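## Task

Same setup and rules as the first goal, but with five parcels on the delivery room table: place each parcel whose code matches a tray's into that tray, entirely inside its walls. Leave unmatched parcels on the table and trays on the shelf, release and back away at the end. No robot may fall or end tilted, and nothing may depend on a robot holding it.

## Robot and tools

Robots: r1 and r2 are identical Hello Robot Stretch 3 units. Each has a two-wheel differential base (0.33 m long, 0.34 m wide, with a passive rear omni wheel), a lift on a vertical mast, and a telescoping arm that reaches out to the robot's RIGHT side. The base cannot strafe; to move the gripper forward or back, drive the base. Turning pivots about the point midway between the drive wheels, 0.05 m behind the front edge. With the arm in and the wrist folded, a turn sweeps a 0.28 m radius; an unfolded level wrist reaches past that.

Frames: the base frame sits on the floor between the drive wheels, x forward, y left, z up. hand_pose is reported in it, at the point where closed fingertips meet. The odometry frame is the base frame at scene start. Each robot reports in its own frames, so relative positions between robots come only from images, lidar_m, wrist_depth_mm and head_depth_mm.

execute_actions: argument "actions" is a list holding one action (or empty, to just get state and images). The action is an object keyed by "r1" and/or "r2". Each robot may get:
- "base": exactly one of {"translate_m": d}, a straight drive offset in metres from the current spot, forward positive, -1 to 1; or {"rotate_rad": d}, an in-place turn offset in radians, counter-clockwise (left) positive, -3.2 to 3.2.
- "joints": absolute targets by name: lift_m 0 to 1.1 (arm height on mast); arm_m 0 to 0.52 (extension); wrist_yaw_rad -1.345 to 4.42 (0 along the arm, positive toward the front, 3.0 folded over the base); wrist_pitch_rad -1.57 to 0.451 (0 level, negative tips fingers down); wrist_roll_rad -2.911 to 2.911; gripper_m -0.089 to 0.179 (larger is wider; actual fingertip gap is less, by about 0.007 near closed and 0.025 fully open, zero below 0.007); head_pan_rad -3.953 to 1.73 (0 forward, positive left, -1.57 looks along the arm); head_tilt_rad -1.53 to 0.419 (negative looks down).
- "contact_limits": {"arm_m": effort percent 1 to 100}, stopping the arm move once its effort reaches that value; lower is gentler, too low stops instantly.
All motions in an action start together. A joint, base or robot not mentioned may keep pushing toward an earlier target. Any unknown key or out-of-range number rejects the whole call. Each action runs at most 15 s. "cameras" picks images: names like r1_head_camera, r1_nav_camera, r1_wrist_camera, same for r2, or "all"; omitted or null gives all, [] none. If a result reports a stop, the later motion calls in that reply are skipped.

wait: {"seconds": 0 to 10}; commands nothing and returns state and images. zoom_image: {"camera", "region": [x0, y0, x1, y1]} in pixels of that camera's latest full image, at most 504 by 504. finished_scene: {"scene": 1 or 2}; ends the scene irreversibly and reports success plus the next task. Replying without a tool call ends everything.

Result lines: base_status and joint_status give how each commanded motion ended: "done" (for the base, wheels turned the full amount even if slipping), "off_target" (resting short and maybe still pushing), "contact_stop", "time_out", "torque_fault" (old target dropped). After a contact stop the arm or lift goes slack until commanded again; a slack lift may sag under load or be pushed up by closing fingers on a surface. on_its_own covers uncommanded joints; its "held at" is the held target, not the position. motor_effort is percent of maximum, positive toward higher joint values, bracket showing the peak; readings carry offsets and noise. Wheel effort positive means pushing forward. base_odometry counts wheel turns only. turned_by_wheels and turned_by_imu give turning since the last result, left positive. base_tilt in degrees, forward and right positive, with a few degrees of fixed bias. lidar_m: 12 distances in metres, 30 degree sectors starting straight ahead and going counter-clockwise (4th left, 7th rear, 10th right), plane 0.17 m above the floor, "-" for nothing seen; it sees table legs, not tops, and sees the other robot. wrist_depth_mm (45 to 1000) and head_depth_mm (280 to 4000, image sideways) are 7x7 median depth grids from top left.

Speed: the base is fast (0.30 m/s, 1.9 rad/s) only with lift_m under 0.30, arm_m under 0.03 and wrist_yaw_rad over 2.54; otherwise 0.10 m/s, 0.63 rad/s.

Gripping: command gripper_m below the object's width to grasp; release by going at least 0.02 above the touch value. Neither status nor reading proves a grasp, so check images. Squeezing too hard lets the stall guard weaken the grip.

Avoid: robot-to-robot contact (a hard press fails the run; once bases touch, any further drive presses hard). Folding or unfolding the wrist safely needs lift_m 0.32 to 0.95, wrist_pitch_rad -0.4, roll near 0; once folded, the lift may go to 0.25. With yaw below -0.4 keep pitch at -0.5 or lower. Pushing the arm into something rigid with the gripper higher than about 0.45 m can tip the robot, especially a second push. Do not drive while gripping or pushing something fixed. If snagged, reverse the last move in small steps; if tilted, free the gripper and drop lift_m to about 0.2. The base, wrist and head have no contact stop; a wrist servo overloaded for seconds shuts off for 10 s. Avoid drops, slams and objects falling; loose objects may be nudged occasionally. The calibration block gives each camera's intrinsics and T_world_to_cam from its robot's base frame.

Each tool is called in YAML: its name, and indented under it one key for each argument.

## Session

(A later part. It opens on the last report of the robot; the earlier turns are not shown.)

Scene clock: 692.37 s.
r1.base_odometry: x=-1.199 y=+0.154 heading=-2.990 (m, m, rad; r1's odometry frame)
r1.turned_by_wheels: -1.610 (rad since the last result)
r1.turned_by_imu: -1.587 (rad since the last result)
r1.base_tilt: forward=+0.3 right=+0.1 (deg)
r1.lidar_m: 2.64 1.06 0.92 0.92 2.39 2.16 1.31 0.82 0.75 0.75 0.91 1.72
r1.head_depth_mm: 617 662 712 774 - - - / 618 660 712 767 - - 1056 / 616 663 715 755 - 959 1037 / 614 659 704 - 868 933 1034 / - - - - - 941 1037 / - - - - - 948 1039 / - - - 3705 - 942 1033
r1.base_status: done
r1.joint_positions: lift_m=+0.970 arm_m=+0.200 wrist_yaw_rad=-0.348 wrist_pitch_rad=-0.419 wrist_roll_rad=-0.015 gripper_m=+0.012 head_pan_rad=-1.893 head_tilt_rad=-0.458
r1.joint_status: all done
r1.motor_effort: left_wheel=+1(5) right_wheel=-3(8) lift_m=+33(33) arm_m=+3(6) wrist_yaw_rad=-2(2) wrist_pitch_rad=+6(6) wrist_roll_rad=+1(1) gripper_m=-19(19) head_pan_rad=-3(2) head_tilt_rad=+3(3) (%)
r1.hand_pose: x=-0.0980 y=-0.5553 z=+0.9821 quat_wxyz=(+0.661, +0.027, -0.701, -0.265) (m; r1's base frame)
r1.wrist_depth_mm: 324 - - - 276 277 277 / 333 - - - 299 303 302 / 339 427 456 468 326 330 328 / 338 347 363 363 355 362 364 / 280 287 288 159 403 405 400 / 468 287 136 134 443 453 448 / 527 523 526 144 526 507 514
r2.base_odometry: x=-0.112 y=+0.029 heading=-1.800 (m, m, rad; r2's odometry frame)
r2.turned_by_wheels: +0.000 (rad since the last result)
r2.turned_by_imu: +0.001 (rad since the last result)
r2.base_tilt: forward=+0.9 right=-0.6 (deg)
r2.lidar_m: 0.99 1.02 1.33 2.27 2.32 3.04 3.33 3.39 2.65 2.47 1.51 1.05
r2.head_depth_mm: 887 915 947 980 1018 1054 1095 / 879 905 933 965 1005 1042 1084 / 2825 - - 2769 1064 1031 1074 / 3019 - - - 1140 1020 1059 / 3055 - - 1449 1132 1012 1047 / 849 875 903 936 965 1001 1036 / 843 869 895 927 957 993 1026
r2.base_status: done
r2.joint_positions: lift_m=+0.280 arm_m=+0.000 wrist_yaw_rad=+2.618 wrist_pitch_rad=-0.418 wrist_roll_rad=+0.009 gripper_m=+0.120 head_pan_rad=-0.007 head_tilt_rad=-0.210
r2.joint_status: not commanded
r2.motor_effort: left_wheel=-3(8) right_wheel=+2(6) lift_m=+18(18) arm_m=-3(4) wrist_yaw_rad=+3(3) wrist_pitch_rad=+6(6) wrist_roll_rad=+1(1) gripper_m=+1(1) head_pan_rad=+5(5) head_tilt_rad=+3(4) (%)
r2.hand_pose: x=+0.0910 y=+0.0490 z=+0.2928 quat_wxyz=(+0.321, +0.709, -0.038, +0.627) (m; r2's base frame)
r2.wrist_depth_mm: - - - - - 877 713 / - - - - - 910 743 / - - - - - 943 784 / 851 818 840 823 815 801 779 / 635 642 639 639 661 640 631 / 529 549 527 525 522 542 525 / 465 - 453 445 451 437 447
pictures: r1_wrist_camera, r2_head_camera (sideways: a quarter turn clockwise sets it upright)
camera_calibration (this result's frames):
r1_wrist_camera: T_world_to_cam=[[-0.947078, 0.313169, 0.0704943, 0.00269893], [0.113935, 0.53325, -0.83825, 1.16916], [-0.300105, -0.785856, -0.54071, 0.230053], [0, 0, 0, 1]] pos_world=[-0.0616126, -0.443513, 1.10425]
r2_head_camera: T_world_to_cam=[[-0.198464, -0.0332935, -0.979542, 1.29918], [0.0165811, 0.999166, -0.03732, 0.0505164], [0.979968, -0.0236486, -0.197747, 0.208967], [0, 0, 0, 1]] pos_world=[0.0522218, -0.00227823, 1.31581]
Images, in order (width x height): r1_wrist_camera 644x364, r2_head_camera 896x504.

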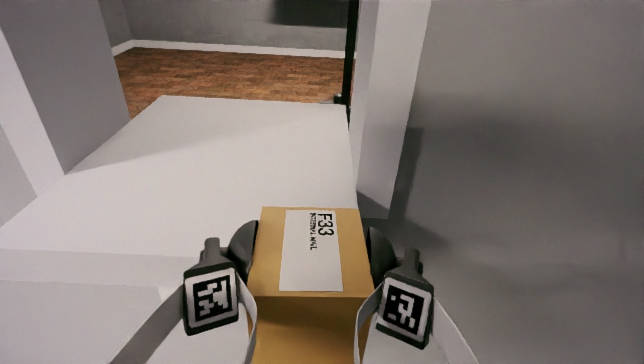

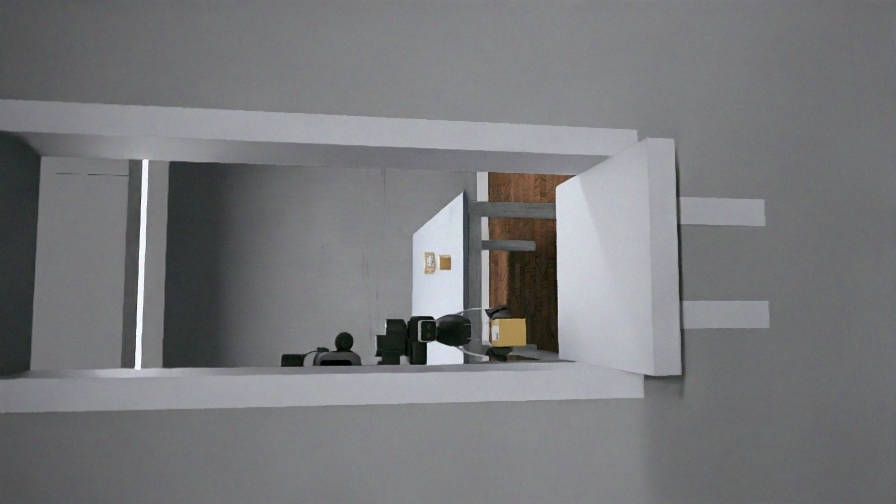

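execute_actions:
  actions:
    - {"r1":{"joints":{"arm_m":0.45}},"r2":{"base":{"translate_m":0.25},"joints":{"lift_m":0.53}}}
  cameras: ["r1_wrist_camera"]

execute_actions:
  actions:
    - {"r1":{"joints":{"lift_m":0.925}},"r2":{"base":{"translate_m":0.1},"joints":{"lift_m":0.64}}}
  cameras: ["r1_wrist_camera","r2_head_camera"]

Scene clock: 702.23 s.
r1.base_odometry: x=-1.199 y=+0.154 heading=-2.990 (m, m, rad; r1's odometry frame)
r1.turned_by_wheels: +0.000 (rad since the last result)
r1.turned_by_imu: -0.001 (rad since the last result)
r1.base_tilt: forward=+0.3 right=+0.1 (deg)
r1.lidar_m: 2.63 1.06 0.92 0.92 2.39 2.16 1.31 0.83 0.75 0.75 0.91 1.72
r1.head_depth_mm: 618 662 712 775 817 - - / 620 662 712 765 - - 1052 / 616 661 712 754 - 945 1037 / 614 659 704 - 869 931 1038 / - - - 865 753 929 1037 / - - - 827 753 931 1030 / - - - 872 760 932 1032
r1.base_status: not commanded
r1.joint_positions: lift_m=+0.970 arm_m=+0.450 wrist_yaw_rad=-0.348 wrist_pitch_rad=-0.419 wrist_roll_rad=-0.015 gripper_m=+0.012 head_pan_rad=-1.893 head_tilt_rad=-0.458
r1.joint_status: all done
r1.motor_effort: left_wheel=+1(1) right_wheel=-3(3) lift_m=+33(33) arm_m=+3(8) wrist_yaw_rad=-2(2) wrist_pitch_rad=+6(6) wrist_roll_rad=+1(1) gripper_m=-19(19) head_pan_rad=-2(2) head_tilt_rad=+3(3) (%)
r1.hand_pose: x=-0.0980 y=-0.8053 z=+0.9821 quat_wxyz=(+0.661, +0.027, -0.701, -0.265) (m; r1's base frame)
r1.wrist_depth_mm: - - - - - - 157 / - - - - - - 157 / - - - - - - 155 / 234 - 356 366 - 225 153 / 237 286 291 159 303 223 151 / 228 242 136 134 261 221 151 / 207 208 204 143 212 209 149
r2.base_odometry: x=-0.169 y=-0.215 heading=-1.800 (m, m, rad; r2's odometry frame)
r2.turned_by_wheels: +0.000 (rad since the last result)
r2.turned_by_imu: +0.002 (rad since the last result)
r2.base_tilt: forward=+0.9 right=-0.7 (deg)
r2.lidar_m: 0.74 0.76 1.00 2.29 2.34 3.07 3.58 3.67 2.61 2.47 1.13 0.79
r2.head_depth_mm: 651 674 696 723 746 774 804 / 709 710 713 716 741 761 795 / 2810 - - - 3356 762 787 / 2814 - - 3548 3333 761 778 / 2843 - - 1034 3313 758 769 / 2642 - 1453 798 795 726 764 / 618 638 657 680 702 728 757
r2.base_status: done
r2.joint_positions: lift_m=+0.530 arm_m=+0.000 wrist_yaw_rad=+2.618 wrist_pitch_rad=-0.418 wrist_roll_rad=+0.009 gripper_m=+0.120 head_pan_rad=-0.007 head_tilt_rad=-0.210
r2.joint_status: all done
r2.motor_effort: left_wheel=-3(11) right_wheel=+2(5) lift_m=+24(25) arm_m=-4(3) wrist_yaw_rad=+3(3) wrist_pitch_rad=+6(6) wrist_roll_rad=+1(1) gripper_m=+1(0) head_pan_rad=+5(4) head_tilt_rad=+4(4) (%)
r2.hand_pose: x=+0.0910 y=+0.0490 z=+0.5424 quat_wxyz=(+0.321, +0.709, -0.038, +0.627) (m; r2's base frame)
r2.wrist_depth_mm: - - - - 811 643 531 / - - - - 850 670 549 / - - - - 913 711 568 / - - - - 976 759 600 / - - - - 989 770 633 / 858 884 844 856 820 764 657 / 748 701 721 716 720 693 662
pictures: r1_wrist_camera
camera_calibration (this result's frames):
r1_wrist_camera: T_world_to_cam=[[-0.947069, 0.313194, 0.0704934, 0.0810023], [0.11395, 0.533247, -0.83825, 1.30247], [-0.300125, -0.785848, -0.54071, 0.0336062], [0, 0, 0, 1]] pos_world=[-0.0616153, -0.693496, 1.10425]
Images, in order (width x height): r1_wrist_camera 644x364.

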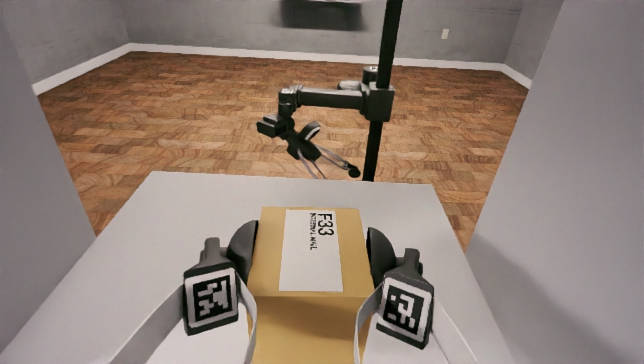

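Scene clock: 704.50 s.
r1.base_odometry: x=-1.199 y=+0.154 heading=-2.990 (m, m, rad; r1's odometry frame)
r1.turned_by_wheels: +0.000 (rad since the last result)
r1.turned_by_imu: +0.000 (rad since the last result)
r1.base_tilt: forward=+0.3 right=+0.1 (deg)
r1.lidar_m: 2.64 1.06 0.92 0.92 2.39 2.15 1.31 0.82 0.75 0.75 0.91 1.72
r1.head_depth_mm: 618 662 714 775 846 907 - / 617 660 713 773 835 - - / 617 661 714 771 - - 1051 / 613 659 711 755 - 946 1038 / 1327 - - - 748 931 1036 / - - - - 752 930 1035 / - - - - 757 929 1032
r1.base_status: not commanded
r1.joint_positions: lift_m=+0.925 arm_m=+0.450 wrist_yaw_rad=-0.348 wrist_pitch_rad=-0.418 wrist_roll_rad=-0.015 gripper_m=+0.012 head_pan_rad=-1.893 head_tilt_rad=-0.458
r1.joint_status: all done
r1.motor_effort: left_wheel=+1(1) right_wheel=-3(3) lift_m=+17(28) arm_m=+4(5) wrist_yaw_rad=-2(2) wrist_pitch_rad=+6(6) wrist_roll_rad=+1(1) gripper_m=-19(19) head_pan_rad=-2(2) head_tilt_rad=+3(3) (%)
r1.hand_pose: x=-0.0981 y=-0.8055 z=+0.9381 quat_wxyz=(+0.661, +0.027, -0.701, -0.264) (m; r1's base frame)
r1.wrist_depth_mm: - - - - - - 157 / - - - - - - 156 / - - - 885 - - 155 / 234 273 279 286 295 225 153 / 215 222 226 159 239 223 151 / 185 191 136 133 205 195 150 / 163 164 159 144 167 174 149
r2.base_odometry: x=-0.192 y=-0.312 heading=-1.800 (m, m, rad; r2's odometry frame)
r2.turned_by_wheels: +0.000 (rad since the last result)
r2.turned_by_imu: +0.000 (rad since the last result)
r2.base_tilt: forward=+0.9 right=-0.8 (deg)
r2.lidar_m: 0.65 0.66 0.86 2.02 2.34 3.09 3.67 3.77 2.60 2.47 0.98 0.69
r2.head_depth_mm: 555 571 591 612 636 661 686 / 2474 687 691 691 692 691 572 / 2820 - - - 3148 762 572 / 2647 - - 3039 3106 726 570 / 2668 - - 2997 3107 722 568 / 2662 - 1410 1061 2419 721 569 / 526 545 558 577 600 620 645
r2.base_status: done
r2.joint_positions: lift_m=+0.640 arm_m=+0.000 wrist_yaw_rad=+2.618 wrist_pitch_rad=-0.418 wrist_roll_rad=+0.009 gripper_m=+0.120 head_pan_rad=-0.007 head_tilt_rad=-0.210
r2.joint_status: all done
r2.motor_effort: left_wheel=-3(5) right_wheel=+2(5) lift_m=+24(22) arm_m=-4(4) wrist_yaw_rad=+1(1) wrist_pitch_rad=+6(6) wrist_roll_rad=+1(1) gripper_m=+1(1) head_pan_rad=+4(5) head_tilt_rad=+3(4) (%)
r2.hand_pose: x=+0.0910 y=+0.0490 z=+0.6524 quat_wxyz=(+0.321, +0.709, -0.038, +0.627) (m; r2's base frame)
r2.wrist_depth_mm: - - - 934 691 548 457 / - - - - 741 579 475 / - - - - 777 603 491 / - - - - 836 631 510 / - - - - 959 657 534 / 968 - - 984 946 659 560 / 877 818 852 832 817 761 578
pictures: r1_wrist_camera, r2_head_camera (sideways: a quarter turn clockwise sets it upright)
camera_calibration (this result's frames):
r1_wrist_camera: T_world_to_cam=[[-0.947037, 0.313283, 0.0705327, 0.0841318], [0.113581, 0.532229, -0.838947, 1.26553], [-0.300367, -0.786503, -0.539623, 0.00814315], [0, 0, 0, 1]] pos_world=[-0.0616174, -0.693502, 1.06017]
r2_head_camera: T_world_to_cam=[[-0.198129, -0.0332981, -0.97961, 1.29926], [0.0165826, 0.999166, -0.0373167, 0.0505121], [0.980036, -0.023638, -0.197412, 0.208531], [0, 0, 0, 1]] pos_world=[0.0522171, -0.00227768, 1.31582]
Images, in order (width x height): r1_wrist_camera 644x364, r2_head_camera 896x504.

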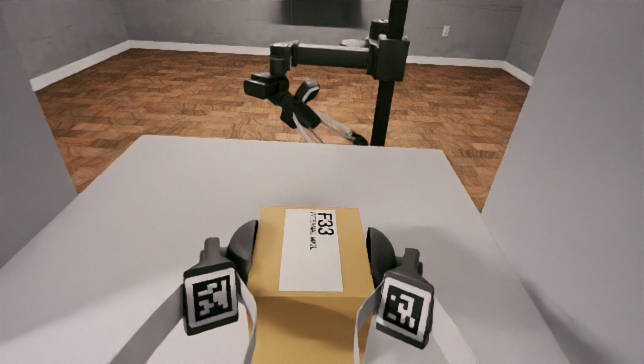

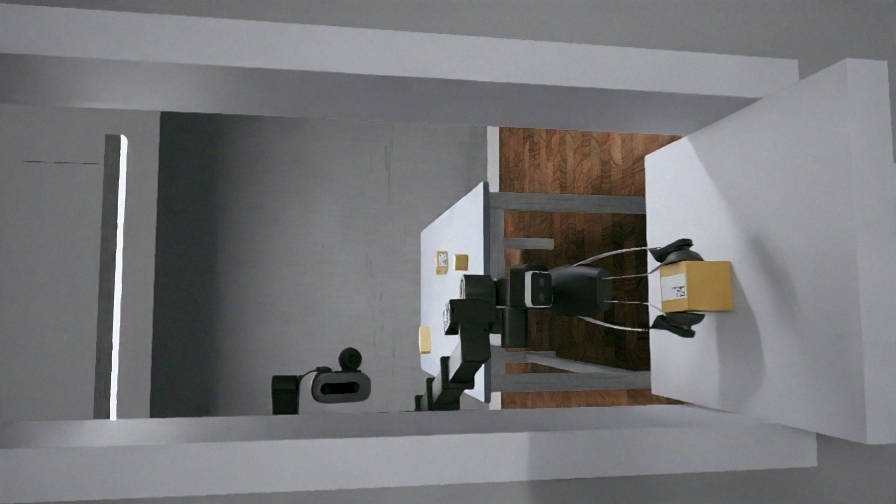

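execute_actions:
  actions:
    - {"r1":{"joints":{"gripper_m":0.12}},"r2":{"base":{"rotate_rad":0.8},"joints":{"lift_m":0.78,"wrist_yaw_rad":1.4}}}
  cameras: ["r1_wrist_camera"]

execute_actions:
  actions:
    - {"r1":{"joints":{"lift_m":0.975}},"r2":{"base":{"rotate_rad":0.455},"joints":{"lift_m":0.86,"wrist_yaw_rad":0.6}}}
  cameras: []

execute_actions:
  actions:
    - {"r1":{"joints":{"arm_m":0.2}},"r2":{"base":{"rotate_rad":0.405},"joints":{"lift_m":0.94,"wrist_yaw_rad":0.0,"gripper_m":0.15,"head_pan_rad":-1.57,"head_tilt_rad":-0.6}}}
  cameras: ["r1_wrist_camera","r2_head_camera","r2_wrist_camera"]

Scene clock: 711.07 s.
r1.base_odometry: x=-1.199 y=+0.154 heading=-2.990 (m, m, rad; r1's odometry frame)
r1.turned_by_wheels: +0.000 (rad since the last result)
r1.turned_by_imu: -0.001 (rad since the last result)
r1.base_tilt: forward=+0.3 right=+0.1 (deg)
r1.lidar_m: 2.64 1.06 0.92 0.92 2.39 2.15 1.31 0.83 0.74 0.75 0.91 1.72
r1.head_depth_mm: 617 663 711 777 844 910 - / 618 662 713 774 836 - - / 616 659 715 774 - - 1055 / 614 660 711 753 - 942 1039 / 1335 - - - 749 930 1036 / - - 1475 - 755 928 1036 / - - - - 760 931 1038
r1.base_status: not commanded
r1.joint_positions: lift_m=+0.925 arm_m=+0.450 wrist_yaw_rad=-0.348 wrist_pitch_rad=-0.414 wrist_roll_rad=-0.015 gripper_m=+0.120 head_pan_rad=-1.893 head_tilt_rad=-0.458
r1.joint_status: all done
r1.motor_effort: left_wheel=+1(1) right_wheel=-3(3) lift_m=+17(17) arm_m=+3(4) wrist_yaw_rad=-2(2) wrist_pitch_rad=+4(6) wrist_roll_rad=+1(1) gripper_m=+0(81) head_pan_rad=-2(3) head_tilt_rad=+4(4) (%)
r1.hand_pose: x=-0.0983 y=-0.8060 z=+0.9391 quat_wxyz=(+0.662, +0.025, -0.701, -0.263) (m; r1's base frame)
r1.wrist_depth_mm: - - - 888 - - 156 / - - - 919 - - 156 / - - - - - - 155 / 236 274 282 285 295 226 152 / 215 233 227 159 238 224 152 / 189 - 186 137 200 195 151 / - 161 162 150 171 - 150
r2.base_odometry: x=-0.192 y=-0.312 heading=-1.001 (m, m, rad; r2's odometry frame)
r2.turned_by_wheels: +0.800 (rad since the last result)
r2.turned_by_imu: +0.795 (rad since the last result)
r2.base_tilt: forward=+0.8 right=-0.6 (deg)
r2.lidar_m: 0.73 1.19 2.30 2.58 3.69 3.69 2.98 2.47 1.43 0.77 0.65 0.64
r2.head_depth_mm: 586 602 616 630 645 663 681 / 628 644 661 679 698 715 737 / 676 695 713 733 756 777 801 / 731 753 777 801 824 853 881 / 798 823 849 878 911 943 979 / 873 904 936 974 1012 1053 1100 / 971 1008 1049 1091 1145 1197 1260
r2.base_status: done
r2.joint_positions: lift_m=+0.780 arm_m=+0.000 wrist_yaw_rad=+1.403 wrist_pitch_rad=-0.418 wrist_roll_rad=+0.009 gripper_m=+0.120 head_pan_rad=-0.007 head_tilt_rad=-0.210
r2.joint_status: all done
r2.motor_effort: left_wheel=-3(7) right_wheel=+2(4) lift_m=+24(24) arm_m=-4(3) wrist_yaw_rad=-3(4) wrist_pitch_rad=+6(6) wrist_roll_rad=+1(1) gripper_m=+1(2) head_pan_rad=+5(4) head_tilt_rad=+5(4) (%)
r2.hand_pose: x=+0.1998 y=-0.1828 z=+0.7924 quat_wxyz=(+0.622, +0.560, -0.436, +0.332) (m; r2's base frame)
r2.wrist_depth_mm: 877 701 583 489 335 295 265 / - 782 632 532 457 405 358 / - 886 702 581 498 433 380 / - - 788 639 540 467 411 / - - 885 708 602 496 438 / - - - 807 669 515 463 / 984 953 993 897 716 607 493
pictures: r1_wrist_camera
camera_calibration (this result's frames):
r1_wrist_camera: T_world_to_cam=[[-0.946936, 0.31356, 0.0706511, 0.0841739], [0.112362, 0.528874, -0.841229, 1.26592], [-0.301141, -0.788652, -0.536043, 0.0030304], [0, 0, 0, 1]] pos_world=[-0.0616223, -0.693518, 1.06061]
Images, in order (width x height): r1_wrist_camera 644x364.

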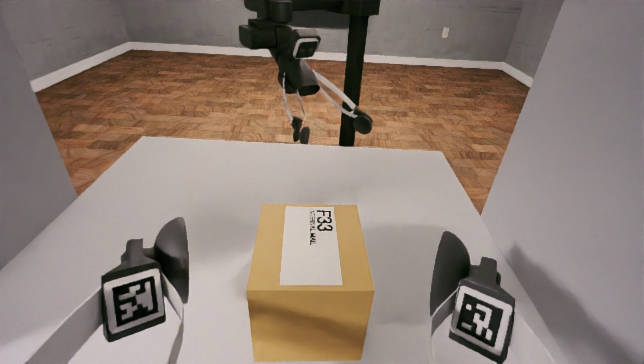

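Scene clock: 712.73 s.
r1.base_odometry: x=-1.199 y=+0.154 heading=-2.990 (m, m, rad; r1's odometry frame)
r1.turned_by_wheels: +0.000 (rad since the last result)
r1.turned_by_imu: +0.000 (rad since the last result)
r1.base_tilt: forward=+0.3 right=+0.1 (deg)
r1.lidar_m: 2.63 1.06 0.92 0.92 2.39 2.16 1.31 0.83 0.75 0.75 0.92 1.72
r1.head_depth_mm: 618 664 712 771 - - - / 616 662 714 764 - - 1033 / 617 659 712 745 - 947 1038 / 614 658 704 - 866 930 1039 / 1355 1531 1613 867 749 930 1037 / - - - 829 755 933 1033 / - - - 874 758 928 1031
r1.base_status: not commanded
r1.joint_positions: lift_m=+0.975 arm_m=+0.450 wrist_yaw_rad=-0.348 wrist_pitch_rad=-0.414 wrist_roll_rad=-0.015 gripper_m=+0.120 head_pan_rad=-1.893 head_tilt_rad=-0.458
r1.joint_status: all done
r1.motor_effort: left_wheel=+1(1) right_wheel=-3(3) lift_m=+33(33) arm_m=+4(3) wrist_yaw_rad=-2(2) wrist_pitch_rad=+5(5) wrist_roll_rad=+1(1) gripper_m=+0(0) head_pan_rad=-3(2) head_tilt_rad=+4(4) (%)
r1.hand_pose: x=-0.0982 y=-0.8059 z=+0.9882 quat_wxyz=(+0.662, +0.026, -0.701, -0.263) (m; r1's base frame)
r1.wrist_depth_mm: - - - 648 - - 157 / - - - - - - 156 / - - - - - - 154 / 236 - 365 - - 226 153 / 237 309 300 302 313 225 152 / 234 - 252 196 261 196 150 / 211 212 216 169 224 - 149
r2.base_odometry: x=-0.192 y=-0.312 heading=-0.546 (m, m, rad; r2's odometry frame)
r2.turned_by_wheels: +0.455 (rad since the last result)
r2.turned_by_imu: +0.451 (rad since the last result)
r2.base_tilt: forward=+0.9 right=-0.7 (deg)
r2.lidar_m: 1.08 2.29 2.50 3.69 3.69 3.11 2.47 1.63 0.81 0.65 0.65 0.70
r2.head_depth_mm: 867 881 894 910 926 940 955 / 1001 1019 1038 1056 1076 1094 1119 / 1183 1201 1230 1261 1291 1321 1347 / 1449 1479 1517 1566 1598 1651 1670 / 1859 1906 1970 2049 2129 2166 1784 / 2045 2120 2176 2254 2319 2332 1791 / 1984 2042 2105 2172 2237 2252 1790
r2.base_status: done
r2.joint_positions: lift_m=+0.860 arm_m=+0.000 wrist_yaw_rad=+0.603 wrist_pitch_rad=-0.418 wrist_roll_rad=+0.009 gripper_m=+0.120 head_pan_rad=-0.007 head_tilt_rad=-0.210
r2.joint_status: all done
r2.motor_effort: left_wheel=-3(7) right_wheel=+2(4) lift_m=+24(26) arm_m=-4(4) wrist_yaw_rad=-3(4) wrist_pitch_rad=+6(6) wrist_roll_rad=+1(1) gripper_m=+1(1) head_pan_rad=+5(4) head_tilt_rad=+4(4) (%)
r2.hand_pose: x=+0.1057 y=-0.3301 z=+0.8724 quat_wxyz=(+0.702, +0.346, -0.620, +0.063) (m; r2's base frame)
r2.wrist_depth_mm: 436 418 394 - - 418 338 / 480 458 428 418 414 371 359 / 523 505 468 324 309 299 390 / 583 549 527 486 467 444 420 / 672 614 580 548 516 486 460 / 760 717 653 608 581 524 506 / 910 857 740 696 645 619 560
pictures: none
No camera images: the call's "cameras" was empty. Leave "cameras" out to get every camera's image.

Scene clock: 715.80 s.
r1.base_odometry: x=-1.199 y=+0.154 heading=-2.990 (m, m, rad; r1's odometry frame)
r1.turned_by_wheels: +0.000 (rad since the last result)
r1.turned_by_imu: +0.000 (rad since the last result)
r1.base_tilt: forward=+0.3 right=+0.1 (deg)
r1.lidar_m: 2.63 1.06 0.92 0.92 2.39 2.16 1.31 0.83 0.75 0.75 0.91 1.72
r1.head_depth_mm: 618 660 713 775 - - - / 617 663 715 765 - - 1043 / 617 662 713 755 - 932 1042 / 616 659 703 - 868 934 1039 / 1364 1397 1625 - - 939 1033 / - - - - - 946 1039 / - - - 3629 - 942 1032
r1.base_status: not commanded
r1.joint_positions: lift_m=+0.975 arm_m=+0.200 wrist_yaw_rad=-0.348 wrist_pitch_rad=-0.414 wrist_roll_rad=-0.015 gripper_m=+0.120 head_pan_rad=-1.893 head_tilt_rad=-0.458
r1.joint_status: all done
r1.motor_effort: left_wheel=+1(1) right_wheel=-3(3) lift_m=+33(33) arm_m=-3(6) wrist_yaw_rad=-1(2) wrist_pitch_rad=+5(5) wrist_roll_rad=+1(1) gripper_m=+0(0) head_pan_rad=-2(2) head_tilt_rad=+2(3) (%)
r1.hand_pose: x=-0.0982 y=-0.5567 z=+0.9881 quat_wxyz=(+0.662, +0.026, -0.701, -0.263) (m; r1's base frame)
r1.wrist_depth_mm: 330 - - - 275 277 278 / 332 - - - 298 302 302 / 341 445 435 484 328 325 326 / 357 356 371 374 361 358 356 / 291 306 303 313 402 399 394 / 285 - 283 283 450 448 444 / 526 539 525 516 517 - 503
r2.base_odometry: x=-0.192 y=-0.312 heading=-0.141 (m, m, rad; r2's odometry frame)
r2.turned_by_wheels: +0.405 (rad since the last result)
r2.turned_by_imu: +0.402 (rad since the last result)
r2.base_tilt: forward=+0.8 right=-0.8 (deg)
r2.lidar_m: 2.29 2.39 3.32 3.67 3.47 2.54 2.27 0.90 0.67 0.65 0.67 0.94
r2.head_depth_mm: - - 712 701 782 - - / - - 3209 741 637 - - / - 2753 3361 737 631 - - / - 2366 3201 737 631 - - / 981 1028 936 706 787 915 1078 / 516 565 631 705 797 916 1084 / 523 573 633 705 799 919 1084
r2.base_status: done
r2.joint_positions: lift_m=+0.940 arm_m=+0.000 wrist_yaw_rad=+0.003 wrist_pitch_rad=-0.418 wrist_roll_rad=+0.009 gripper_m=+0.150 head_pan_rad=-1.563 head_tilt_rad=-0.593
r2.joint_status: all done
r2.motor_effort: left_wheel=-3(8) right_wheel=+2(3) lift_m=+24(23) arm_m=-4(4) wrist_yaw_rad=-3(3) wrist_pitch_rad=+6(6) wrist_roll_rad=+1(0) gripper_m=+1(84) head_pan_rad=-3(51) head_tilt_rad=-4(25) (%)
r2.hand_pose: x=-0.0209 y=-0.3695 z=+0.9524 quat_wxyz=(+0.689, +0.147, -0.694, -0.147) (m; r2's base frame)
r2.wrist_depth_mm: 350 349 430 - - 367 366 / 375 377 425 - - 396 399 / 406 411 418 470 476 425 435 / 448 451 366 346 342 454 482 / 496 491 499 510 518 516 534 / 549 - 565 571 578 - 589 / 597 652 639 648 665 696 691
pictures: r1_wrist_camera, r2_head_camera (sideways: a quarter turn clockwise sets it upright), r2_wrist_camera
camera_calibration (this result's frames):
r1_wrist_camera: T_world_to_cam=[[-0.946951, 0.313522, 0.0706294, 0.00256998], [0.11259, 0.52948, -0.840818, 1.17532], [-0.301012, -0.788261, -0.53669, 0.22681], [0, 0, 0, 1]] pos_world=[-0.0616228, -0.444327, 1.10977]
r2_head_camera: T_world_to_cam=[[-0.0390672, 0.549378, -0.83466, 1.10913], [0.999185, 0.0129799, -0.0382245, 0.045681], [-0.0101659, -0.835473, -0.549438, 0.672681], [0, 0, 0, 1]] pos_world=[0.00452513, -0.0479165, 1.29709]
r2_wrist_camera: T_world_to_cam=[[-0.997611, 0.0687626, -0.00660418, 0.00436645], [0.0424131, 0.534246, -0.844264, 1.03704], [-0.0545255, -0.842528, -0.535886, 0.358198], [0, 0, 0, 1]] pos_world=[-0.0200972, -0.252544, 1.06752]
Images, in order (width x height): r1_wrist_camera 644x364, r2_head_camera 896x504, r2_wrist_camera 644x364.

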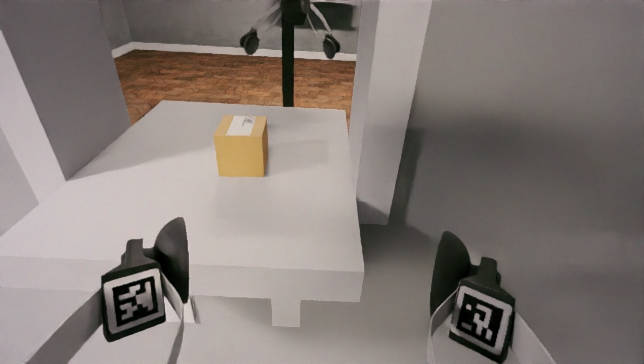

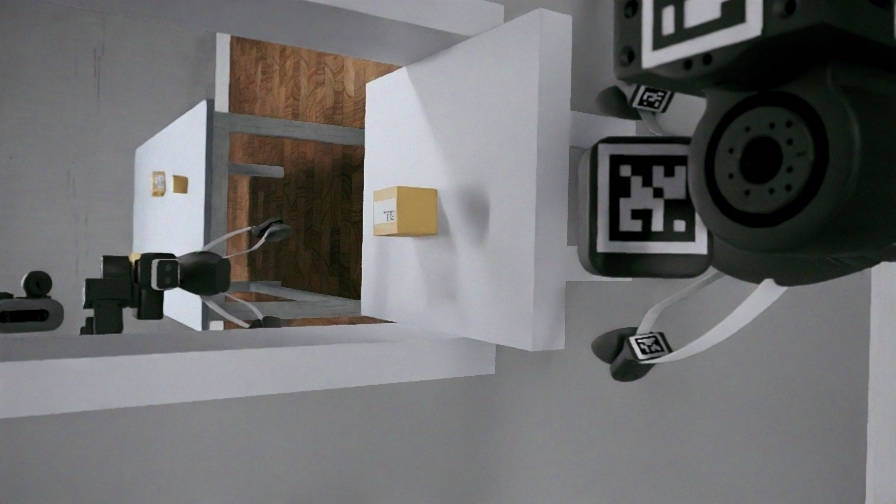

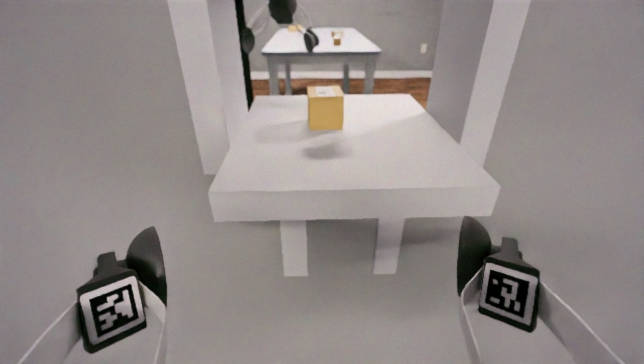

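execute_actions:
  actions:
    - {"r1":{"base":{"rotate_rad":1.61},"joints":{"arm_m":0.1,"wrist_yaw_rad":0.0,"gripper_m":0.15,"head_pan_rad":-0.9,"head_tilt_rad":-0.55}},"r2":{"base":{"translate_m":-0.03},"joints":{"arm_m":0.26}}}
  cameras: ["r2_head_camera","r2_wrist_camera"]

Scene clock: 725.57 s.
r1.base_odometry: x=-1.199 y=+0.154 heading=-1.380 (m, m, rad; r1's odometry frame)
r1.turned_by_wheels: +1.610 (rad since the last result)
r1.turned_by_imu: +1.586 (rad since the last result)
r1.base_tilt: forward=+0.3 right=+0.1 (deg)
r1.lidar_m: 0.92 2.35 2.16 1.25 0.81 0.74 0.75 0.93 1.84 2.65 1.06 0.92
r1.head_depth_mm: 3081 3247 3419 2624 2001 1610 1347 / 3374 3602 3717 2632 1980 1605 1344 / 3802 - 3919 2625 2000 1606 1338 / 3711 - 3826 1211 1383 1513 1345 / 3521 3800 3927 1144 2011 1618 1351 / 3358 3584 1608 1090 2035 1618 1353 / 3213 3406 1553 1092 1884 1628 1360
r1.base_status: done
r1.joint_positions: lift_m=+0.975 arm_m=+0.100 wrist_yaw_rad=-0.002 wrist_pitch_rad=-0.414 wrist_roll_rad=-0.015 gripper_m=+0.150 head_pan_rad=-0.907 head_tilt_rad=-0.543
r1.joint_status: all done
r1.motor_effort: left_wheel=-3(7) right_wheel=+3(8) lift_m=+33(33) arm_m=-3(4) wrist_yaw_rad=+3(5) wrist_pitch_rad=+5(5) wrist_roll_rad=+1(1) gripper_m=+0(83) head_pan_rad=+4(35) head_tilt_rad=-4(15) (%)
r1.hand_pose: x=-0.0220 y=-0.4702 z=+0.9881 quat_wxyz=(+0.697, +0.146, -0.686, -0.145) (m; r1's base frame)
r1.wrist_depth_mm: - - - - - - - / - - - - - - - / - - - - - - - / - - - - - - - / - - - - - - - / - - - - - - - / 887 - - - - - -
r2.base_odometry: x=-0.222 y=-0.308 heading=-0.141 (m, m, rad; r2's odometry frame)
r2.turned_by_wheels: +0.000 (rad since the last result)
r2.turned_by_imu: +0.002 (rad since the last result)
r2.base_tilt: forward=+0.9 right=-0.7 (deg)
r2.lidar_m: 2.32 2.43 3.36 3.66 3.41 2.51 2.38 0.90 0.67 0.65 0.67 0.93
r2.head_depth_mm: 629 622 616 - 802 908 1066 / - - 3879 - 791 910 1067 / - 2421 3832 - 790 912 1072 / - 2922 3585 723 794 911 1076 / 1224 - 2970 718 794 912 1076 / 530 579 632 693 796 914 1082 / 523 572 631 706 801 920 1083
r2.base_status: done
r2.joint_positions: lift_m=+0.940 arm_m=+0.260 wrist_yaw_rad=+0.002 wrist_pitch_rad=-0.418 wrist_roll_rad=+0.009 gripper_m=+0.150 head_pan_rad=-1.563 head_tilt_rad=-0.593
r2.joint_status: all done
r2.motor_effort: left_wheel=-3(8) right_wheel=+2(3) lift_m=+24(24) arm_m=+3(2) wrist_yaw_rad=-2(3) wrist_pitch_rad=+6(6) wrist_roll_rad=+1(1) gripper_m=+2(0) head_pan_rad=-3(5) head_tilt_rad=-3(3) (%)
r2.hand_pose: x=-0.0211 y=-0.6291 z=+0.9524 quat_wxyz=(+0.689, +0.147, -0.694, -0.147) (m; r2's base frame)
r2.wrist_depth_mm: 173 - - - - - 191 / 174 246 - - - - 191 / 173 245 - - - 282 191 / 172 243 343 259 343 284 193 / 172 242 270 246 269 259 193 / 175 - 220 221 221 - 200 / - 183 188 187 188 182 207
pictures: r2_head_camera (sideways: a quarter turn clockwise sets it upright), r2_wrist_camera
camera_calibration (this result's frames):
r2_head_camera: T_world_to_cam=[[-0.038879, 0.549517, -0.834578, 1.10902], [0.999189, 0.0126417, -0.0382238, 0.04568], [-0.0104541, -0.835387, -0.549563, 0.672846], [0, 0, 0, 1]] pos_world=[0.00450863, -0.0479152, 1.29708]
r2_wrist_camera: T_world_to_cam=[[-0.997546, 0.0697037, -0.00660395, 0.0225939], [0.0429169, 0.534206, -0.844264, 1.17569], [-0.0553205, -0.842476, -0.535886, 0.139549], [0, 0, 0, 1]] pos_world=[-0.0201985, -0.512067, 1.06752]
Images, in order (width x height): r2_head_camera 896x504, r2_wrist_camera 644x364.

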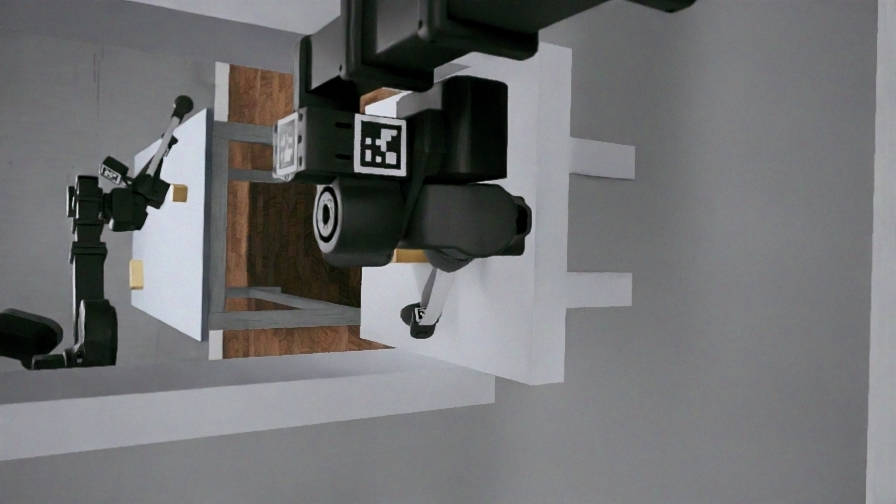

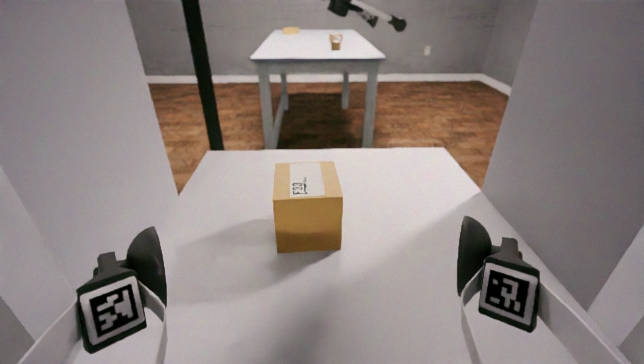

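execute_actions:
  actions:
    - {"r1":{"base":{"translate_m":0.12}},"r2":{"joints":{"arm_m":0.345,"lift_m":0.918}}}
  cameras: ["r2_wrist_camera"]

Scene clock: 729.83 s.
r1.base_odometry: x=-1.177 y=+0.036 heading=-1.380 (m, m, rad; r1's odometry frame)
r1.turned_by_wheels: +0.000 (rad since the last result)
r1.turned_by_imu: +0.000 (rad since the last result)
r1.base_tilt: forward=+0.3 right=+0.1 (deg)
r1.lidar_m: 3.51 2.30 2.11 1.44 0.94 0.86 0.87 1.07 2.13 2.69 0.99 0.80
r1.head_depth_mm: 3110 3325 3390 2605 1969 1599 1344 / 3482 3740 3724 2608 1998 1603 1343 / 3819 - 3829 1161 1272 1515 1345 / 3619 3930 3887 1087 2006 1612 1345 / 3457 3723 3801 1087 1941 1622 1345 / 3232 3510 1601 1093 1815 1610 1355 / 3081 3341 1521 1092 923 1615 1363
r1.base_status: done
r1.joint_positions: lift_m=+0.975 arm_m=+0.100 wrist_yaw_rad=-0.002 wrist_pitch_rad=-0.414 wrist_roll_rad=-0.015 gripper_m=+0.150 head_pan_rad=-0.907 head_tilt_rad=-0.543
r1.joint_status: not commanded
r1.motor_effort: left_wheel=-3(5) right_wheel=+3(8) lift_m=+33(33) arm_m=-3(3) wrist_yaw_rad=+3(3) wrist_pitch_rad=+5(5) wrist_roll_rad=+1(1) gripper_m=+0(0) head_pan_rad=+2(4) head_tilt_rad=-3(4) (%)
r1.hand_pose: x=-0.0220 y=-0.4702 z=+0.9881 quat_wxyz=(+0.697, +0.146, -0.686, -0.145) (m; r1's base frame)
r1.wrist_depth_mm: - - - - - - - / - - - - - - - / - - - - - - - / - - - - - - - / 713 - - - - - - / - - - - - - - / - - - - - - -
r2.base_odometry: x=-0.222 y=-0.308 heading=-0.141 (m, m, rad; r2's odometry frame)
r2.turned_by_wheels: +0.000 (rad since the last result)
r2.turned_by_imu: +0.001 (rad since the last result)
r2.base_tilt: forward=+0.9 right=-0.7 (deg)
r2.lidar_m: 2.32 2.42 3.36 3.68 3.40 2.51 2.38 0.90 0.67 0.65 0.67 0.93
r2.head_depth_mm: 629 622 621 - 803 927 1069 / - - 3835 696 792 908 1066 / - 2646 - 680 790 911 1071 / - 2922 3588 680 791 910 1074 / - - 2997 734 793 913 1075 / 530 578 632 694 796 916 1079 / 522 572 631 707 795 920 1081
r2.base_status: not commanded
r2.joint_positions: lift_m=+0.918 arm_m=+0.345 wrist_yaw_rad=+0.002 wrist_pitch_rad=-0.418 wrist_roll_rad=+0.009 gripper_m=+0.150 head_pan_rad=-1.563 head_tilt_rad=-0.593
r2.joint_status: all done
r2.motor_effort: left_wheel=-3(3) right_wheel=+2(2) lift_m=+18(20) arm_m=+3(3) wrist_yaw_rad=-3(1) wrist_pitch_rad=+6(6) wrist_roll_rad=+1(1) gripper_m=+2(2) head_pan_rad=-4(5) head_tilt_rad=-4(3) (%)
r2.hand_pose: x=-0.0211 y=-0.7141 z=+0.9308 quat_wxyz=(+0.689, +0.147, -0.694, -0.147) (m; r2's base frame)
r2.wrist_depth_mm: - - - - - - - / 171 - - - - - - / 171 - - - - - 194 / 171 - 298 300 299 - 193 / 169 223 234 157 234 239 195 / 165 - 186 148 193 - 186 / - 159 164 160 164 159 163
pictures: r2_wrist_camera
camera_calibration (this result's frames):
r2_wrist_camera: T_world_to_cam=[[-0.997546, 0.0697053, -0.00660408, 0.0283769], [0.0429179, 0.534206, -0.844264, 1.20285], [-0.0553218, -0.842476, -0.535886, 0.0563554], [0, 0, 0, 1]] pos_world=[-0.0201987, -0.597067, 1.04591]
Images, in order (width x height): r2_wrist_camera 644x364.

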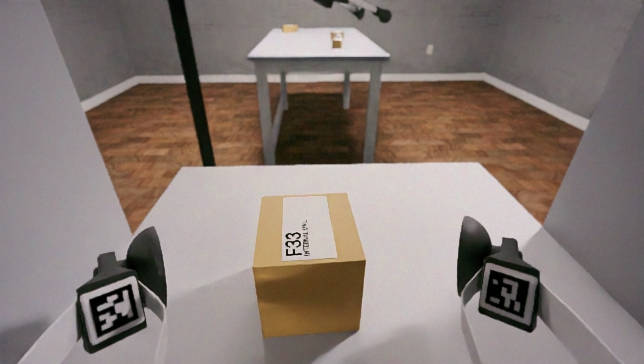

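execute_actions:
  actions:
    - {"r1":{"base":{"translate_m":0.08}},"r2":{"joints":{"arm_m":0.36}}}
  cameras: []

execute_actions:
  actions:
    - {"r1":{"base":{"translate_m":0.17}},"r2":{"joints":{"gripper_m":-0.004}}}
  cameras: ["r2_wrist_camera"]

Scene clock: 735.33 s.
r1.base_odometry: x=-1.161 y=-0.042 heading=-1.380 (m, m, rad; r1's odometry frame)
r1.turned_by_wheels: +0.000 (rad since the last result)
r1.turned_by_imu: +0.000 (rad since the last result)
r1.base_tilt: forward=+0.3 right=+0.0 (deg)
r1.lidar_m: 3.41 2.27 2.08 1.57 1.02 0.93 0.94 1.16 2.32 2.72 0.95 0.73
r1.head_depth_mm: 3130 3342 3482 2635 1995 1603 1341 / 3503 3770 3800 2642 1923 1605 1348 / 3778 - 3916 1079 1224 1385 1339 / 3553 3828 3856 1081 1864 1609 1348 / 3320 3594 1602 1085 961 1608 1341 / 3158 3406 1507 1091 897 1619 1355 / 2981 3261 1617 1092 852 1620 1354
r1.base_status: done
r1.joint_positions: lift_m=+0.975 arm_m=+0.100 wrist_yaw_rad=-0.002 wrist_pitch_rad=-0.414 wrist_roll_rad=-0.015 gripper_m=+0.150 head_pan_rad=-0.907 head_tilt_rad=-0.543
r1.joint_status: not commanded
r1.motor_effort: left_wheel=-4(5) right_wheel=+3(8) lift_m=+33(33) arm_m=-3(3) wrist_yaw_rad=+2(3) wrist_pitch_rad=+5(5) wrist_roll_rad=+1(1) gripper_m=+0(0) head_pan_rad=+3(4) head_tilt_rad=-4(4) (%)
r1.hand_pose: x=-0.0220 y=-0.4702 z=+0.9881 quat_wxyz=(+0.697, +0.146, -0.686, -0.145) (m; r1's base frame)
r1.wrist_depth_mm: - - - - - - - / - - - - - - - / - - - - - - - / 616 - - - - - - / 652 - - - - - - / - - - - - - - / - - - - - - -
r2.base_odometry: x=-0.222 y=-0.308 heading=-0.141 (m, m, rad; r2's odometry frame)
r2.turned_by_wheels: +0.000 (rad since the last result)
r2.turned_by_imu: +0.001 (rad since the last result)
r2.base_tilt: forward=+0.8 right=-0.5 (deg)
r2.lidar_m: 2.32 2.43 3.35 3.68 3.41 2.50 2.38 0.90 0.67 0.65 0.67 0.93
r2.head_depth_mm: 630 622 621 - 804 924 1067 / - - 3848 710 789 908 1069 / - 2638 - 683 791 907 1067 / - 2939 3575 681 792 913 1077 / - - 3018 734 796 916 1076 / 531 579 631 695 799 917 1082 / 522 572 632 704 798 919 1080
r2.base_status: not commanded
r2.joint_positions: lift_m=+0.918 arm_m=+0.360 wrist_yaw_rad=+0.002 wrist_pitch_rad=-0.418 wrist_roll_rad=+0.009 gripper_m=+0.150 head_pan_rad=-1.563 head_tilt_rad=-0.593
r2.joint_status: all done
r2.motor_effort: left_wheel=-3(3) right_wheel=+2(2) lift_m=+18(18) arm_m=+3(2) wrist_yaw_rad=-2(2) wrist_pitch_rad=+6(6) wrist_roll_rad=+1(1) gripper_m=+1(0) head_pan_rad=-4(3) head_tilt_rad=-4(4) (%)
r2.hand_pose: x=-0.0211 y=-0.7291 z=+0.9308 quat_wxyz=(+0.689, +0.147, -0.694, -0.147) (m; r2's base frame)
r2.wrist_depth_mm: - - - - - - - / - - - - - - - / 170 - - - - - - / 170 - 301 300 299 - 194 / 169 234 225 157 235 243 196 / 164 - 186 132 193 - 186 / - 159 159 144 164 159 164
pictures: none
No camera images: the call's "cameras" was empty. Leave "cameras" out to get every camera's image.

Scene clock: 738.00 s.
r1.base_odometry: x=-1.129 y=-0.209 heading=-1.380 (m, m, rad; r1's odometry frame)
r1.turned_by_wheels: +0.000 (rad since the last result)
r1.turned_by_imu: +0.000 (rad since the last result)
r1.base_tilt: forward=+0.3 right=+0.1 (deg)
r1.lidar_m: 3.29 2.20 2.02 1.83 1.19 1.09 1.10 1.36 2.69 2.78 0.88 0.57
r1.head_depth_mm: 3217 3421 3546 2642 1069 1560 1338 / 3595 3826 3863 1075 963 1519 1304 / 3602 3924 3868 1076 878 1606 1346 / 3331 3644 3791 1028 827 1606 1351 / 3215 3446 1602 1088 824 1525 1350 / 3031 3279 1598 1091 822 750 1350 / 2890 3055 1606 1091 826 707 787
r1.base_status: done
r1.joint_positions: lift_m=+0.975 arm_m=+0.100 wrist_yaw_rad=-0.002 wrist_pitch_rad=-0.414 wrist_roll_rad=-0.015 gripper_m=+0.150 head_pan_rad=-0.907 head_tilt_rad=-0.543
r1.joint_status: not commanded
r1.motor_effort: left_wheel=-4(4) right_wheel=+2(8) lift_m=+33(33) arm_m=-3(3) wrist_yaw_rad=+3(2) wrist_pitch_rad=+5(5) wrist_roll_rad=+1(1) gripper_m=+0(0) head_pan_rad=+3(4) head_tilt_rad=-4(4) (%)
r1.hand_pose: x=-0.0220 y=-0.4702 z=+0.9881 quat_wxyz=(+0.697, +0.146, -0.686, -0.145) (m; r1's base frame)
r1.wrist_depth_mm: - - - - - - - / - - - - - - - / - - - - - - - / 583 626 - - - - - / 482 613 - - - - - / 434 747 - - - - - / - - - - - - -
r2.base_odometry: x=-0.222 y=-0.308 heading=-0.141 (m, m, rad; r2's odometry frame)
r2.turned_by_wheels: +0.000 (rad since the last result)
r2.turned_by_imu: +0.001 (rad since the last result)
r2.base_tilt: forward=+0.8 right=-0.7 (deg)
r2.lidar_m: 2.32 2.42 3.36 3.66 3.40 2.50 2.38 0.90 0.67 0.65 0.67 0.93
r2.head_depth_mm: 629 622 621 - 801 928 1068 / - - 3807 709 790 907 1069 / - 2756 - 682 790 910 1071 / - 2915 3711 679 792 912 1076 / - - 2996 733 795 915 1080 / 530 580 632 695 797 917 1082 / 523 571 632 703 796 921 1085
r2.base_status: not commanded
r2.joint_positions: lift_m=+0.918 arm_m=+0.360 wrist_yaw_rad=+0.002 wrist_pitch_rad=-0.418 wrist_roll_rad=+0.009 gripper_m=-0.003 head_pan_rad=-1.563 head_tilt_rad=-0.593
r2.joint_status: all done
r2.motor_effort: left_wheel=-3(3) right_wheel=+2(2) lift_m=+18(18) arm_m=+3(3) wrist_yaw_rad=-3(3) wrist_pitch_rad=+6(6) wrist_roll_rad=+0(1) gripper_m=-18(92) head_pan_rad=-3(3) head_tilt_rad=-4(4) (%)
r2.hand_pose: x=-0.0211 y=-0.7291 z=+0.9308 quat_wxyz=(+0.689, +0.147, -0.694, -0.147) (m; r2's base frame)
r2.wrist_depth_mm: - - - - - - - / - - - - - - - / 171 - - - - - - / 170 - 300 299 298 - 194 / 169 234 233 157 245 234 194 / 169 192 133 131 - 193 186 / 158 163 159 142 164 164 164
pictures: r2_wrist_camera
camera_calibration (this result's frames):
r2_wrist_camera: T_world_to_cam=[[-0.997546, 0.0697026, -0.00660394, 0.0294209], [0.0429163, 0.534206, -0.844264, 1.21086], [-0.0553195, -0.842476, -0.535886, 0.0437189], [0, 0, 0, 1]] pos_world=[-0.0201984, -0.612067, 1.04591]
Images, in order (width x height): r2_wrist_camera 644x364.

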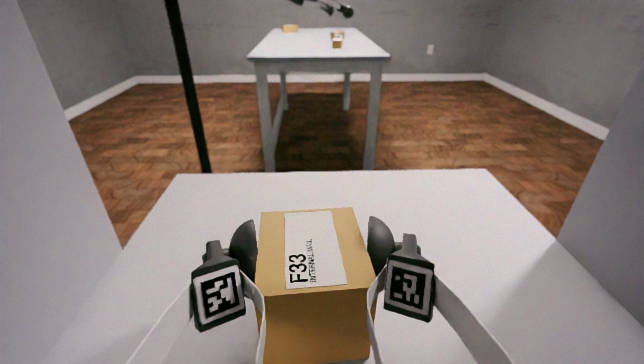

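execute_actions:
  actions:
    - {"r1":{"base":{"translate_m":0.08}},"r2":{"joints":{"gripper_m":-0.01,"lift_m":0.965}}}
  cameras: ["r2_wrist_camera"]

execute_actions:
  actions:
    - {"r1":{"base":{"translate_m":0.35},"joints":{"head_pan_rad":-1.3,"head_tilt_rad":-0.7}},"r2":{"joints":{"arm_m":0.0,"head_pan_rad":1.3,"head_tilt_rad":-0.2}}}
  cameras: ["r2_wrist_camera","r2_head_camera"]

Scene clock: 743.27 s.
r1.base_odometry: x=-1.114 y=-0.288 heading=-1.380 (m, m, rad; r1's odometry frame)
r1.turned_by_wheels: +0.000 (rad since the last result)
r1.turned_by_imu: +0.000 (rad since the last result)
r1.base_tilt: forward=+0.3 right=+0.1 (deg)
r1.lidar_m: 3.21 2.17 1.99 1.95 1.27 1.16 1.17 1.45 2.79 0.85 0.87 0.50
r1.head_depth_mm: 3251 3454 3653 2609 906 1143 1289 / 3503 3896 3892 1076 846 1609 1347 / 3472 3738 3902 1074 815 1562 1348 / 3265 3601 3737 1083 821 775 1352 / 3165 3355 1604 1087 822 702 1345 / 2986 3193 1593 1096 823 663 1263 / 2814 3013 1613 1094 828 667 687
r1.base_status: done
r1.joint_positions: lift_m=+0.975 arm_m=+0.100 wrist_yaw_rad=-0.002 wrist_pitch_rad=-0.414 wrist_roll_rad=-0.015 gripper_m=+0.150 head_pan_rad=-0.907 head_tilt_rad=-0.543
r1.joint_status: not commanded
r1.motor_effort: left_wheel=-4(5) right_wheel=+3(8) lift_m=+33(33) arm_m=-4(3) wrist_yaw_rad=+3(3) wrist_pitch_rad=+5(5) wrist_roll_rad=+1(1) gripper_m=+0(0) head_pan_rad=+3(3) head_tilt_rad=-5(4) (%)
r1.hand_pose: x=-0.0220 y=-0.4702 z=+0.9881 quat_wxyz=(+0.697, +0.146, -0.686, -0.145) (m; r1's base frame)
r1.wrist_depth_mm: - - - - - - - / - - - - - - - / 755 - - - - - - / 588 593 - - - - - / 482 527 - - - - - / 418 - - - - - - / - - - - - - -
r2.base_odometry: x=-0.222 y=-0.308 heading=-0.141 (m, m, rad; r2's odometry frame)
r2.turned_by_wheels: +0.000 (rad since the last result)
r2.turned_by_imu: +0.001 (rad since the last result)
r2.base_tilt: forward=+0.9 right=-0.7 (deg)
r2.lidar_m: 2.32 2.42 3.38 3.68 3.43 2.51 2.39 0.90 0.67 0.65 0.67 0.94
r2.head_depth_mm: 630 621 - 700 788 908 1066 / - - - 740 791 909 1069 / - 2703 - 738 791 911 1072 / - 2619 3455 706 793 910 1076 / - - 2974 733 797 914 1075 / 530 579 632 695 796 916 1082 / 523 573 633 705 800 919 1082
r2.base_status: not commanded
r2.joint_positions: lift_m=+0.965 arm_m=+0.360 wrist_yaw_rad=+0.002 wrist_pitch_rad=-0.418 wrist_roll_rad=+0.009 gripper_m=-0.006 head_pan_rad=-1.563 head_tilt_rad=-0.593
r2.joint_status: all done
r2.motor_effort: left_wheel=-3(3) right_wheel=+2(2) lift_m=+24(25) arm_m=+3(4) wrist_yaw_rad=-2(4) wrist_pitch_rad=+6(6) wrist_roll_rad=+1(1) gripper_m=-19(53) head_pan_rad=-4(4) head_tilt_rad=-4(3) (%)
r2.hand_pose: x=-0.0211 y=-0.7291 z=+0.9774 quat_wxyz=(+0.689, +0.147, -0.694, -0.147) (m; r2's base frame)
r2.wrist_depth_mm: - - - - - - - / - - - - - - - / 171 - - - - - - / 170 - - - - - 194 / 169 - 308 157 319 - 195 / 168 234 134 131 - 252 196 / 168 206 207 142 214 215 196
pictures: r2_wrist_camera
camera_calibration (this result's frames):
r2_wrist_camera: T_world_to_cam=[[-0.997546, 0.0697025, -0.00660409, 0.0297289], [0.0429164, 0.534206, -0.844264, 1.2502], [-0.0553194, -0.842476, -0.535886, 0.0686907], [0, 0, 0, 1]] pos_world=[-0.0201984, -0.612068, 1.09251]
Images, in order (width x height): r2_wrist_camera 644x364.

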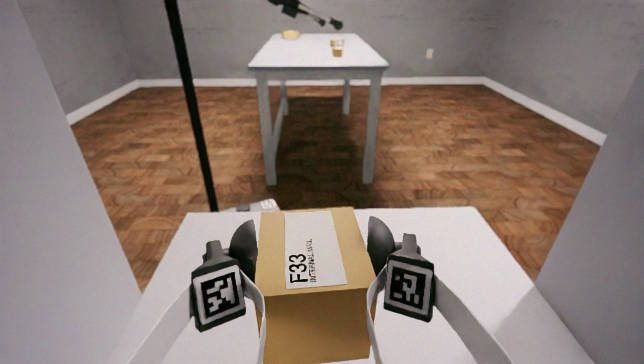

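Scene clock: 747.73 s.
r1.base_odometry: x=-1.048 y=-0.631 heading=-1.380 (m, m, rad; r1's odometry frame)
r1.turned_by_wheels: +0.000 (rad since the last result)
r1.turned_by_imu: +0.001 (rad since the last result)
r1.base_tilt: forward=+0.3 right=+0.1 (deg)
r1.lidar_m: 2.88 2.03 1.86 1.88 1.62 1.49 1.50 1.86 2.92 0.29 0.25 0.48
r1.head_depth_mm: 2691 2888 2975 - - 1379 1240 / 2873 3164 2738 882 690 1344 1241 / 3027 3308 1112 826 692 584 1197 / 3270 3571 1115 857 696 585 506 / 3445 3706 1112 857 694 586 506 / 3401 3654 1087 859 696 584 527 / 3180 3339 1073 860 696 586 1070
r1.base_status: done
r1.joint_positions: lift_m=+0.975 arm_m=+0.100 wrist_yaw_rad=-0.002 wrist_pitch_rad=-0.414 wrist_roll_rad=-0.015 gripper_m=+0.150 head_pan_rad=-1.293 head_tilt_rad=-0.691
r1.joint_status: all done
r1.motor_effort: left_wheel=-4(5) right_wheel=+3(8) lift_m=+33(33) arm_m=-3(3) wrist_yaw_rad=+2(3) wrist_pitch_rad=+5(5) wrist_roll_rad=+1(1) gripper_m=+0(0) head_pan_rad=-3(23) head_tilt_rad=-5(20) (%)
r1.hand_pose: x=-0.0220 y=-0.4702 z=+0.9881 quat_wxyz=(+0.697, +0.146, -0.686, -0.145) (m; r1's base frame)
r1.wrist_depth_mm: - - - - - - - / - - - - - - - / 732 767 - - - - - / 583 597 614 614 - - - / 479 502 492 504 - - - / 419 418 426 426 - - - / 342 358 363 369 - - -
r2.base_odometry: x=-0.222 y=-0.308 heading=-0.141 (m, m, rad; r2's odometry frame)
r2.turned_by_wheels: +0.000 (rad since the last result)
r2.turned_by_imu: +0.001 (rad since the last result)
r2.base_tilt: forward=+0.9 right=-0.7 (deg)
r2.lidar_m: 2.33 2.42 3.36 3.68 3.41 2.51 2.38 0.90 0.67 0.65 0.67 0.93
r2.head_depth_mm: 3007 3750 3888 - 3590 2404 1805 / 2991 3715 3857 - 3596 2398 1799 / 2998 3579 3730 3860 3581 2394 1790 / 3025 3516 3629 3760 3534 2405 1787 / 3048 3423 3506 3662 3542 2379 1790 / 3035 3347 3435 3494 3479 2371 1778 / 3030 3229 3388 3441 3490 2363 1769
r2.base_status: not commanded
r2.joint_positions: lift_m=+0.965 arm_m=+0.000 wrist_yaw_rad=+0.002 wrist_pitch_rad=-0.418 wrist_roll_rad=+0.009 gripper_m=-0.006 head_pan_rad=+1.293 head_tilt_rad=-0.211
r2.joint_status: all done
r2.motor_effort: left_wheel=-3(3) right_wheel=+2(2) lift_m=+24(24) arm_m=-4(6) wrist_yaw_rad=-1(2) wrist_pitch_rad=+6(6) wrist_roll_rad=+1(1) gripper_m=-18(18) head_pan_rad=+5(52) head_tilt_rad=+5(27) (%)
r2.hand_pose: x=-0.0212 y=-0.3696 z=+0.9774 quat_wxyz=(+0.689, +0.147, -0.694, -0.147) (m; r2's base frame)
r2.wrist_depth_mm: 345 349 - - - 359 367 / 376 377 - - 514 391 399 / 407 408 470 542 474 432 430 / 444 450 394 394 395 468 480 / 486 496 347 156 361 527 536 / 550 559 133 131 - 596 593 / 624 623 634 141 666 673 691
pictures: r2_head_camera (sideways: a quarter turn clockwise sets it upright), r2_wrist_camera
camera_calibration (this result's frames):
r2_head_camera: T_world_to_cam=[[-0.0213461, -0.201235, -0.97931, 1.29779], [-0.958297, 0.283324, -0.0373313, 0.0564777], [0.284975, 0.937674, -0.198891, 0.214696], [0, 0, 0, 1]] pos_world=[0.0206424, 0.0438455, 1.31575]
r2_wrist_camera: T_world_to_cam=[[-0.99754, 0.0697834, -0.00660394, 0.00468257], [0.0429596, 0.534202, -0.844264, 1.05816], [-0.0553878, -0.842471, -0.535886, 0.371559], [0, 0, 0, 1]] pos_world=[-0.0202071, -0.252569, 1.09251]
Images, in order (width x height): r2_head_camera 896x504, r2_wrist_camera 644x364.

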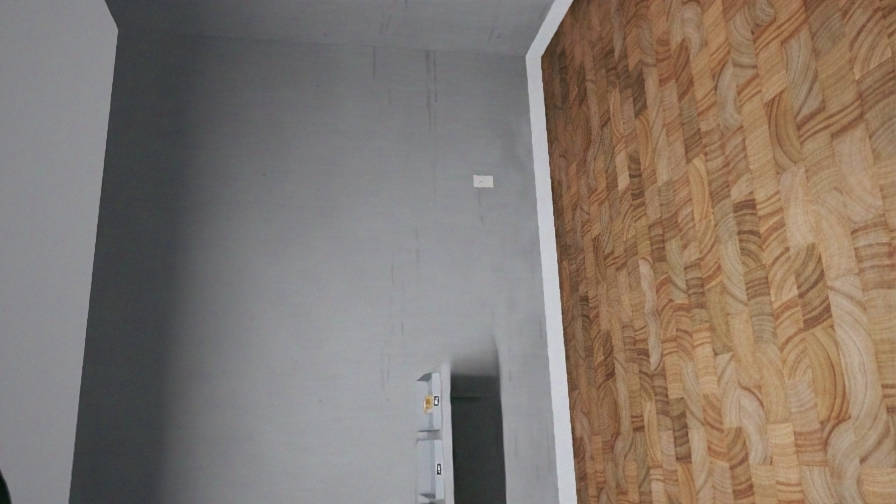

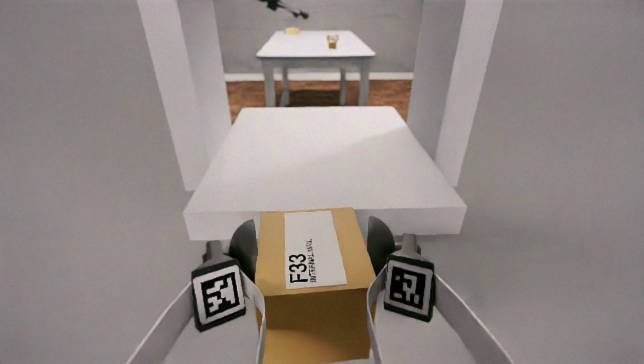

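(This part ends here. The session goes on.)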